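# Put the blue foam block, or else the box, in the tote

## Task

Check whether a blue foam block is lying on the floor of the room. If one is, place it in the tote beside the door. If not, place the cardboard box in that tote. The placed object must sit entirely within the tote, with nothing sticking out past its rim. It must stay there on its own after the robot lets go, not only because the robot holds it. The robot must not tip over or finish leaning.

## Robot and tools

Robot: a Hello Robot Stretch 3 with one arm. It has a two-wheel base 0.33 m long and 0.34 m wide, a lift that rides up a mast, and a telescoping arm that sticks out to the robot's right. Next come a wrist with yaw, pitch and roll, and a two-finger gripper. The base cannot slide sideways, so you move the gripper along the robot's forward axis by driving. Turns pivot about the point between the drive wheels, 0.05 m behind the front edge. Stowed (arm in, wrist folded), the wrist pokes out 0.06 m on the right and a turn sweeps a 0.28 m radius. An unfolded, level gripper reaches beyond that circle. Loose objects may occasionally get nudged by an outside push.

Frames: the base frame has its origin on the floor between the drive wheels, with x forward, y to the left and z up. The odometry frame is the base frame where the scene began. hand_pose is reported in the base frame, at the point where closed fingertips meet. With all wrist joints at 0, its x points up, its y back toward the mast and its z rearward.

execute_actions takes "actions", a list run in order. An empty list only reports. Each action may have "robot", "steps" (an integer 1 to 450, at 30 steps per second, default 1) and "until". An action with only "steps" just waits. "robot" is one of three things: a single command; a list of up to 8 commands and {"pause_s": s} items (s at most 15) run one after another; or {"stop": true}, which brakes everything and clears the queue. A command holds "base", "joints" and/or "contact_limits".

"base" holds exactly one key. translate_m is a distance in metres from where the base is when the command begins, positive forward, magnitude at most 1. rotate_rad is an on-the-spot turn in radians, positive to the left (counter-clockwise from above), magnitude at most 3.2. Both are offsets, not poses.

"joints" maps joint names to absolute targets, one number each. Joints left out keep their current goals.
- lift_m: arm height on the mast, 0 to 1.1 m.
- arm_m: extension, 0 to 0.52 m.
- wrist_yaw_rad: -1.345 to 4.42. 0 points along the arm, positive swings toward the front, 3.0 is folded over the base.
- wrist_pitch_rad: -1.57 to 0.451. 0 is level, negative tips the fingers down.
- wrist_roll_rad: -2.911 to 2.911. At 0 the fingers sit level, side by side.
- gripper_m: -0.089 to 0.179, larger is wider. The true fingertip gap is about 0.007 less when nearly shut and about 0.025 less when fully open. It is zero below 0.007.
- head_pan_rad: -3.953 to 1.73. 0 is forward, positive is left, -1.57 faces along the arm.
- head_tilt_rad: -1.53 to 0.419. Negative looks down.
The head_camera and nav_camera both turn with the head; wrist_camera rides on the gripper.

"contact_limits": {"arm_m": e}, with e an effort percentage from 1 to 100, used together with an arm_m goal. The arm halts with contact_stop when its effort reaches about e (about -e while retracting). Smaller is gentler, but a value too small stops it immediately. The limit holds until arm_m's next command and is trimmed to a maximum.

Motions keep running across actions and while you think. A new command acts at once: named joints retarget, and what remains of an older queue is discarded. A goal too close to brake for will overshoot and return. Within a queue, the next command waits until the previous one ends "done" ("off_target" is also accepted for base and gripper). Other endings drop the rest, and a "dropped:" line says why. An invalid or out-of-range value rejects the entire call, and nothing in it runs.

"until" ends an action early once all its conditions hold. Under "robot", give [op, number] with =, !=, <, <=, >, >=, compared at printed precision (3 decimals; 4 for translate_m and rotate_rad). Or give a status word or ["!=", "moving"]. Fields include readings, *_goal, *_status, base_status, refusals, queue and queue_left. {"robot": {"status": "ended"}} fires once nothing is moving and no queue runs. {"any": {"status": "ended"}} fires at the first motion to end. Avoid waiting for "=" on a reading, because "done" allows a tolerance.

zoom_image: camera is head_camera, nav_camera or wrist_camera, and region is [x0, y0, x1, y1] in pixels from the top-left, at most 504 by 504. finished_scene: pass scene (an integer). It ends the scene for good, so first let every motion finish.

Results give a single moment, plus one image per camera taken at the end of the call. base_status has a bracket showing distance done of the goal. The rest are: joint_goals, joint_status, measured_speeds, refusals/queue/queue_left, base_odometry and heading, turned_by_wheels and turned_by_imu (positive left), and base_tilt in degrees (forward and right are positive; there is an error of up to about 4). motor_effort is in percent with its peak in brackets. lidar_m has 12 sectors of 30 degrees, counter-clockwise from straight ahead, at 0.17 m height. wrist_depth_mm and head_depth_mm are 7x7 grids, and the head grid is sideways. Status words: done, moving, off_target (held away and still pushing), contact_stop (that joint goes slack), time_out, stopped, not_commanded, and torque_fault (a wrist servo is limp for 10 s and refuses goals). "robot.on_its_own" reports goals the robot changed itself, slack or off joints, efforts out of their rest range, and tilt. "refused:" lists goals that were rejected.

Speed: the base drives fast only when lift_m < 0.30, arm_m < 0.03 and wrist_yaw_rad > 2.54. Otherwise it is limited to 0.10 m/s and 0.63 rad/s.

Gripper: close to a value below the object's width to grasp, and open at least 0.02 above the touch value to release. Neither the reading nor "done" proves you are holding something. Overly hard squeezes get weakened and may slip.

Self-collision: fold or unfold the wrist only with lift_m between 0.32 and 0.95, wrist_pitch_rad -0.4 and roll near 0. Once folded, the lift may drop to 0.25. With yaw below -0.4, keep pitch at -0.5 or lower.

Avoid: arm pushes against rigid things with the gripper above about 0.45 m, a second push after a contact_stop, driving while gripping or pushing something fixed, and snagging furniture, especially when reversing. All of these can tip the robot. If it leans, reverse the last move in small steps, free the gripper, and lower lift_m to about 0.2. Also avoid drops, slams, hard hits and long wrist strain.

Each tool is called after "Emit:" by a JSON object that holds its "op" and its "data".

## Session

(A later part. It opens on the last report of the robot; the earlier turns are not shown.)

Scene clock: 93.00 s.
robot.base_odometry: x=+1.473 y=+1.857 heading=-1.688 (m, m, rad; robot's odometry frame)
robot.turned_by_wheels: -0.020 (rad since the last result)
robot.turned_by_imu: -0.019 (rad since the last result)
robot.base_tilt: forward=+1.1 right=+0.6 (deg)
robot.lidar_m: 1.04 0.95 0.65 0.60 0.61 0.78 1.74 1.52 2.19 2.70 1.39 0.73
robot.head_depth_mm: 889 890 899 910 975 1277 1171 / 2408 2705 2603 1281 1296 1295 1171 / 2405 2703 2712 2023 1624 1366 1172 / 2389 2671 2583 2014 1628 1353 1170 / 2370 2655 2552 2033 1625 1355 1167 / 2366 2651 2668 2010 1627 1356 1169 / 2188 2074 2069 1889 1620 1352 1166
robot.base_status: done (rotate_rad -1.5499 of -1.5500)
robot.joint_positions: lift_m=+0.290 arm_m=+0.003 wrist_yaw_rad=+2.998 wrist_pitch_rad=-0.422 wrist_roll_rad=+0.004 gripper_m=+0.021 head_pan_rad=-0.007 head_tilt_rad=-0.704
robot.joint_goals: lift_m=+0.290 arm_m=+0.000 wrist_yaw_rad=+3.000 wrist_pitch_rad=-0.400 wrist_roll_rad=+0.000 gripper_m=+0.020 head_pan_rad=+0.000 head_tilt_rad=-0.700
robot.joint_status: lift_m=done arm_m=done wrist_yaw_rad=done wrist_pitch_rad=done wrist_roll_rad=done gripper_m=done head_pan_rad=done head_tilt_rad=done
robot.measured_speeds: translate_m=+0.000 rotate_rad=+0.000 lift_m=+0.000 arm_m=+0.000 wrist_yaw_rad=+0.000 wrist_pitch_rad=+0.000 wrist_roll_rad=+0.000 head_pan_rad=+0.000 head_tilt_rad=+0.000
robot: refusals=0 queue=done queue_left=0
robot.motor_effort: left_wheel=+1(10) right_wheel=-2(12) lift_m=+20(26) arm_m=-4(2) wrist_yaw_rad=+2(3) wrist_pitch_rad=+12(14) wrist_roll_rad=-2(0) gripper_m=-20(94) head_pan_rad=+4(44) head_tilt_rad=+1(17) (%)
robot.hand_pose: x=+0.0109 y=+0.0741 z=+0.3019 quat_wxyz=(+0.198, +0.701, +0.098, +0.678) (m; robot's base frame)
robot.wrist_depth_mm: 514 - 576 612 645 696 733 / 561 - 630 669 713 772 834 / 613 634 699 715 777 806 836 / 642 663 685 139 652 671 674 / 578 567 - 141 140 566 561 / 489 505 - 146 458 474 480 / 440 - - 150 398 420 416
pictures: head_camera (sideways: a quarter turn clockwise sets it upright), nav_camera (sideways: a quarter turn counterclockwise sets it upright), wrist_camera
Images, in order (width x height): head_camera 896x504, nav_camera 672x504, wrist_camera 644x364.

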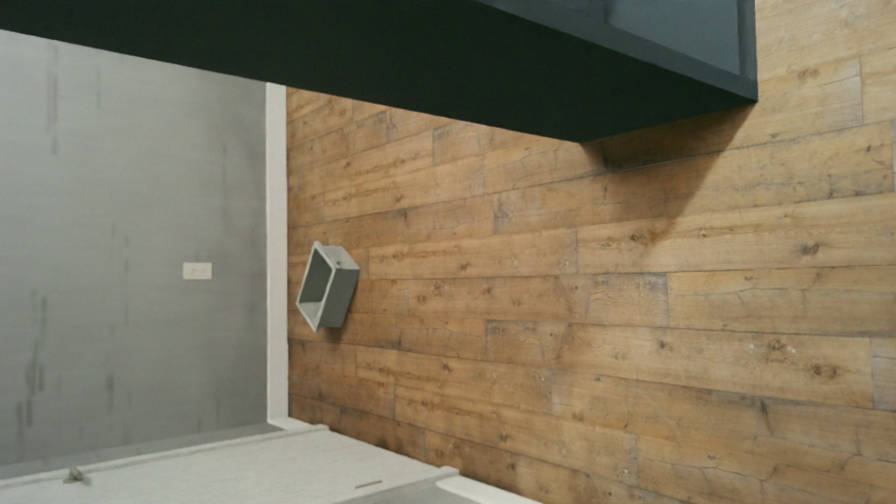

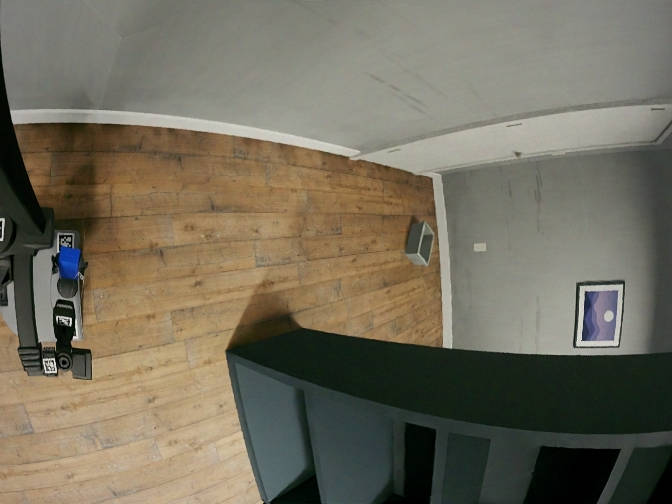

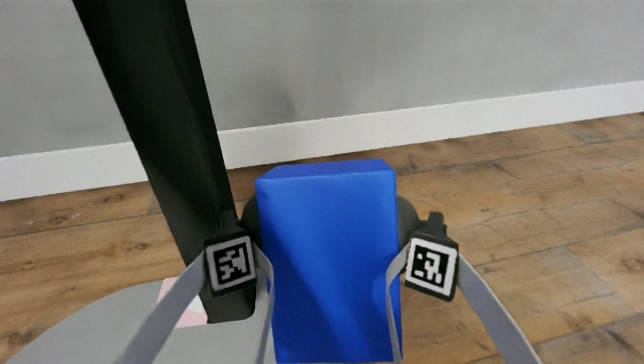

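Emit:
{"op": "execute_actions", "data": {"actions": [{"robot":[{"base":{"rotate_rad":0.06}},{"base":{"translate_m":1.0}},{"base":{"translate_m":0.72}},{"base":{"rotate_rad":1.55},"joints":{"head_pan_rad":-1.57,"head_tilt_rad":-1.0}},{"joints":{"lift_m":0.45}},{"joints":{"wrist_yaw_rad":0}},{"joints":{"wrist_pitch_rad":-1.5,"arm_m":0.3}}],"steps":450,"until":{"robot":{"status":"ended"}}},{"steps":450,"until":{"robot":{"status":"ended"}}}]}}

Scene clock: 114.17 s.
robot.base_odometry: x=+1.373 y=+0.140 heading=-0.079 (m, m, rad; robot's odometry frame)
robot.turned_by_wheels: +1.610 (rad since the last result)
robot.turned_by_imu: +1.630 (rad since the last result)
robot.base_tilt: forward=+1.0 right=+0.5 (deg)
robot.lidar_m: 0.64 0.65 0.89 2.14 0.77 0.86 2.08 1.65 1.16 1.10 0.95 0.68
robot.head_depth_mm: 989 1173 1434 1545 1351 1210 1091 / 990 1168 1437 1541 1355 1217 - / 990 1174 1442 1610 1305 1203 - / 990 1176 1431 1542 1330 1213 - / 989 1173 1436 1537 1312 1206 1098 / 995 1173 1445 1548 1349 1204 1094 / 995 1173 1440 1547 1349 1208 1092
robot.base_status: done (rotate_rad +1.5499 of +1.5500)
robot.joint_positions: lift_m=+0.450 arm_m=+0.300 wrist_yaw_rad=+0.001 wrist_pitch_rad=-1.494 wrist_roll_rad=+0.003 gripper_m=+0.021 head_pan_rad=-1.563 head_tilt_rad=-0.988
robot.joint_goals: lift_m=+0.450 arm_m=+0.300 wrist_yaw_rad=+0.000 wrist_pitch_rad=-1.500 wrist_roll_rad=+0.000 gripper_m=+0.020 head_pan_rad=-1.570 head_tilt_rad=-1.000
robot.joint_status: lift_m=done arm_m=done wrist_yaw_rad=done wrist_pitch_rad=done wrist_roll_rad=done gripper_m=done head_pan_rad=done head_tilt_rad=done
robot.measured_speeds: translate_m=+0.000 rotate_rad=+0.000 lift_m=+0.000 arm_m=+0.000 wrist_yaw_rad=+0.000 wrist_pitch_rad=+0.000 wrist_roll_rad=+0.000 head_pan_rad=+0.000 head_tilt_rad=+0.000
robot: refusals=0 queue=done queue_left=0
robot.motor_effort: left_wheel=-2(8) right_wheel=+3(12) lift_m=+26(26) arm_m=+5(3) wrist_yaw_rad=-2(3) wrist_pitch_rad=-3(13) wrist_roll_rad=-2(2) gripper_m=-19(20) head_pan_rad=-4(43) head_tilt_rad=-4(19) (%)
robot.hand_pose: x=-0.0216 y=-0.4402 z=+0.3312 quat_wxyz=(+0.518, +0.480, -0.519, -0.481) (m; robot's base frame)
robot.wrist_depth_mm: 466 408 460 420 453 452 449 / 483 438 469 468 467 462 461 / 498 490 482 475 477 473 472 / 509 500 498 139 487 484 482 / 520 518 502 141 141 497 495 / 536 538 530 146 519 511 508 / 555 549 545 150 151 529 521
pictures: head_camera (sideways: a quarter turn clockwise sets it upright), nav_camera (sideways: a quarter turn counterclockwise sets it upright), wrist_camera
Images, in order (width x height): head_camera 896x504, nav_camera 672x504, wrist_camera 644x364.

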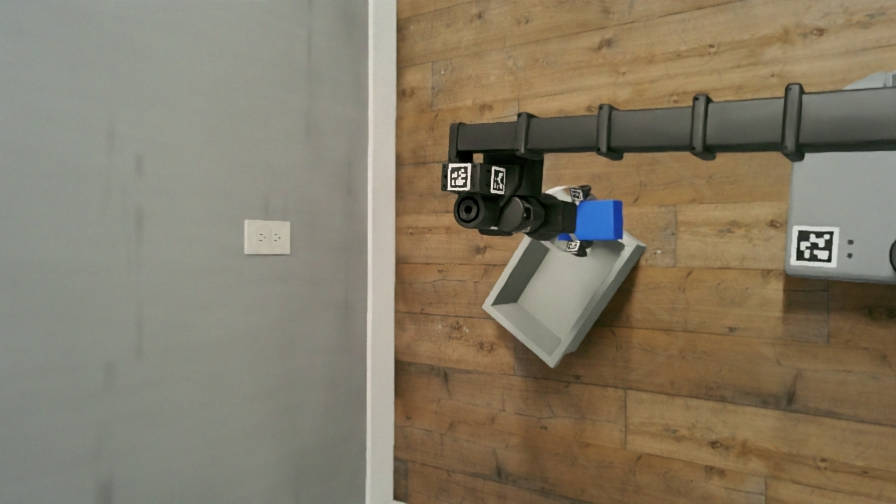

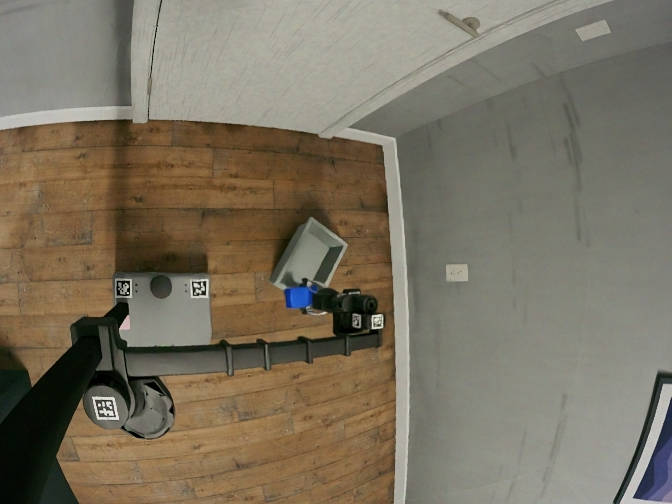

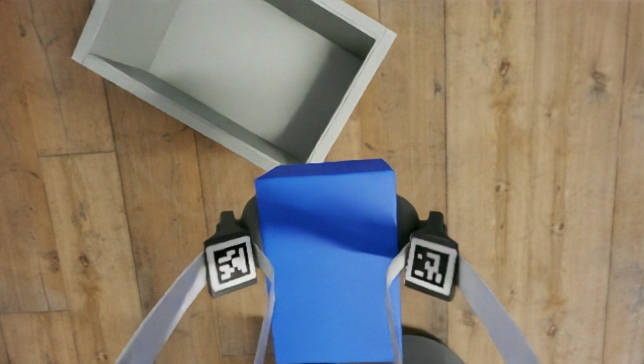

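Emit:
{"op": "execute_actions", "data": {"actions": [{"robot":[{"base":{"translate_m":0.13},"joints":{"wrist_roll_rad":-0.85,"arm_m":0.40}},{"joints":{"lift_m":0.3}}],"steps":450,"until":{"robot":{"status":"ended"}}}]}}

Scene clock: 119.20 s.
robot.base_odometry: x=+1.503 y=+0.129 heading=-0.079 (m, m, rad; robot's odometry frame)
robot.turned_by_wheels: +0.000 (rad since the last result)
robot.turned_by_imu: -0.001 (rad since the last result)
robot.base_tilt: forward=+1.1 right=+0.5 (deg)
robot.lidar_m: 0.51 0.51 0.72 1.72 0.78 0.87 2.10 1.65 1.15 0.48 0.77 0.54
robot.head_depth_mm: 984 1166 1418 1543 1359 1213 1096 / 983 1155 1427 1531 1356 1210 1119 / 981 1162 1427 1605 1293 1211 - / 984 1167 1420 1567 1311 1206 - / 985 1166 1431 1539 1354 1207 1090 / 988 1166 1421 1539 1360 1203 1087 / 984 1165 1387 1481 1330 1211 1097
robot.base_status: done (translate_m +0.1300 of +0.1300)
robot.joint_positions: lift_m=+0.300 arm_m=+0.400 wrist_yaw_rad=+0.001 wrist_pitch_rad=-1.494 wrist_roll_rad=-0.846 gripper_m=+0.021 head_pan_rad=-1.563 head_tilt_rad=-0.988
robot.joint_goals: lift_m=+0.300 arm_m=+0.400 wrist_yaw_rad=+0.000 wrist_pitch_rad=-1.500 wrist_roll_rad=-0.850 gripper_m=+0.020 head_pan_rad=-1.570 head_tilt_rad=-1.000
robot.joint_status: lift_m=done arm_m=done wrist_yaw_rad=done wrist_pitch_rad=done wrist_roll_rad=done gripper_m=done head_pan_rad=done head_tilt_rad=done
robot.measured_speeds: translate_m=+0.000 rotate_rad=+0.000 lift_m=+0.000 arm_m=+0.000 wrist_yaw_rad=+0.000 wrist_pitch_rad=+0.000 wrist_roll_rad=+0.000 head_pan_rad=+0.000 head_tilt_rad=+0.000
robot: refusals=0 queue=done queue_left=0
robot.motor_effort: left_wheel=-2(2) right_wheel=+2(8) lift_m=+19(26) arm_m=+5(4) wrist_yaw_rad=-1(2) wrist_pitch_rad=-3(3) wrist_roll_rad=-3(6) gripper_m=-19(19) head_pan_rad=-3(4) head_tilt_rad=-4(4) (%)
robot.hand_pose: x=-0.0215 y=-0.5402 z=+0.1815 quat_wxyz=(+0.686, +0.636, -0.259, -0.241) (m; robot's base frame)
robot.wrist_depth_mm: 313 314 232 289 311 231 319 / 320 323 317 322 322 243 328 / 329 330 328 330 334 241 337 / 339 341 340 139 340 258 347 / 350 352 348 141 141 276 361 / 361 359 365 146 303 251 371 / 372 371 374 150 248 248 382
pictures: head_camera (sideways: a quarter turn clockwise sets it upright), nav_camera (sideways: a quarter turn counterclockwise sets it upright), wrist_camera
Images, in order (width x height): head_camera 896x504, nav_camera 672x504, wrist_camera 644x364.

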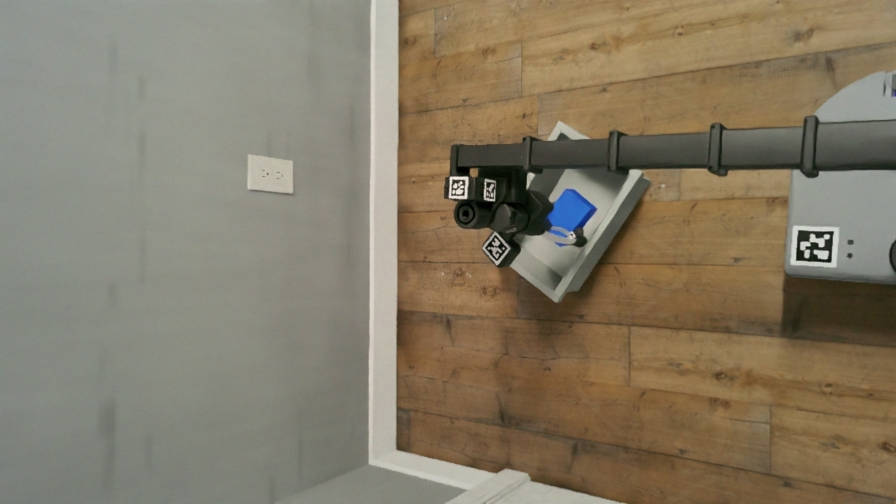

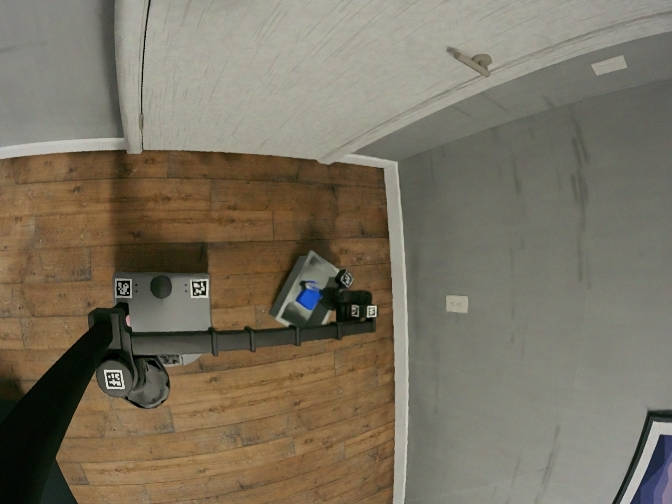

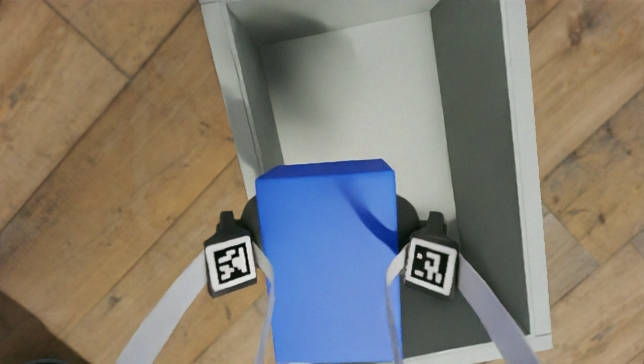

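Emit:
{"op": "execute_actions", "data": {"actions": [{"robot":[{"base":{"translate_m":-0.03},"joints":{"arm_m":0.435}},{"joints":{"lift_m":0.21}},{"joints":{"gripper_m":0.085}},{"joints":{"lift_m":0.4}}],"steps":450,"until":{"robot":{"status":"ended"}}}]}}

Scene clock: 126.13 s.
robot.base_odometry: x=+1.473 y=+0.132 heading=-0.079 (m, m, rad; robot's odometry frame)
robot.turned_by_wheels: +0.000 (rad since the last result)
robot.turned_by_imu: -0.001 (rad since the last result)
robot.base_tilt: forward=+1.1 right=+0.5 (deg)
robot.lidar_m: 0.54 0.54 0.76 1.81 0.78 0.87 2.09 1.65 1.15 1.09 0.82 0.57
robot.head_depth_mm: 983 1165 1426 1548 1357 1210 1095 / 984 1162 1421 1542 1371 1206 1117 / 982 1171 1429 - 1330 1211 - / 985 1166 1430 1567 1306 1209 - / 988 1163 1438 1536 1326 1208 1092 / 986 1168 1433 1544 1351 1206 1094 / 992 1171 1438 1492 1346 1212 1091
robot.base_status: done (translate_m -0.0300 of -0.0300)
robot.joint_positions: lift_m=+0.400 arm_m=+0.435 wrist_yaw_rad=+0.001 wrist_pitch_rad=-1.494 wrist_roll_rad=-0.846 gripper_m=+0.085 head_pan_rad=-1.563 head_tilt_rad=-0.988
robot.joint_goals: lift_m=+0.400 arm_m=+0.435 wrist_yaw_rad=+0.000 wrist_pitch_rad=-1.500 wrist_roll_rad=-0.850 gripper_m=+0.085 head_pan_rad=-1.570 head_tilt_rad=-1.000
robot.joint_status: lift_m=done arm_m=done wrist_yaw_rad=done wrist_pitch_rad=done wrist_roll_rad=done gripper_m=done head_pan_rad=done head_tilt_rad=done
robot.measured_speeds: translate_m=+0.000 rotate_rad=+0.000 lift_m=+0.000 arm_m=+0.000 wrist_yaw_rad=+0.000 wrist_pitch_rad=+0.000 wrist_roll_rad=+0.000 head_pan_rad=+0.000 head_tilt_rad=+0.000
robot: refusals=0 queue=done queue_left=0
robot.motor_effort: left_wheel=-2(5) right_wheel=+2(5) lift_m=+27(28) arm_m=+5(5) wrist_yaw_rad=-3(1) wrist_pitch_rad=-3(2) wrist_roll_rad=-3(3) gripper_m=+0(76) head_pan_rad=-4(4) head_tilt_rad=-4(4) (%)
robot.hand_pose: x=-0.0215 y=-0.5752 z=+0.2812 quat_wxyz=(+0.686, +0.636, -0.259, -0.241) (m; robot's base frame)
robot.wrist_depth_mm: 402 407 316 328 407 410 414 / 415 419 404 420 419 424 428 / 427 429 427 423 429 439 438 / 440 439 435 441 440 448 447 / 450 453 405 453 442 467 464 / 464 467 425 379 388 478 478 / 477 482 485 487 489 495 491
pictures: head_camera (sideways: a quarter turn clockwise sets it upright), nav_camera (sideways: a quarter turn counterclockwise sets it upright), wrist_camera
Images, in order (width x height): head_camera 896x504, nav_camera 672x504, wrist_camera 644x364.

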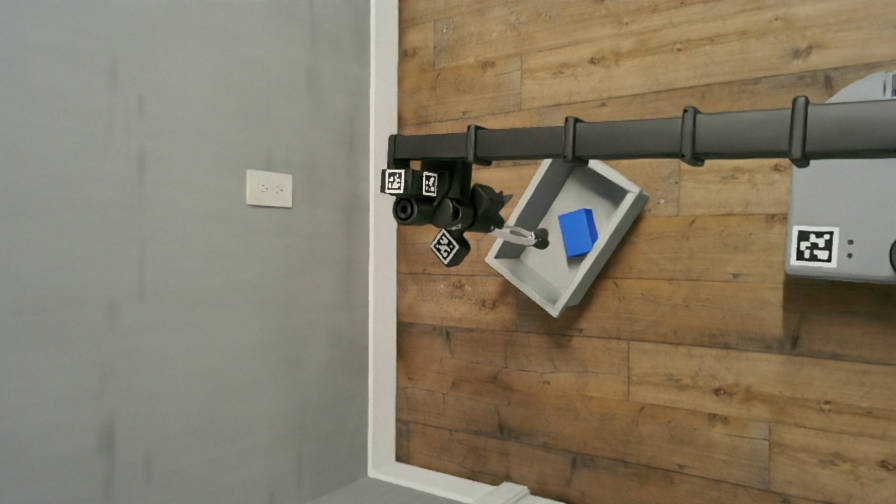

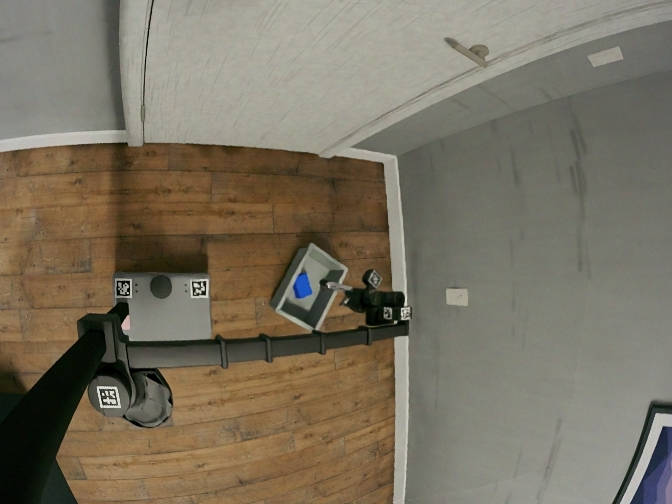

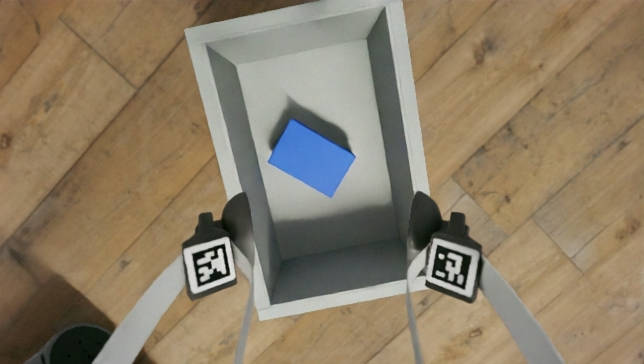

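Emit:
{"op": "finished_scene", "data": {"scene": 2}}

The scene is finished: the task was done.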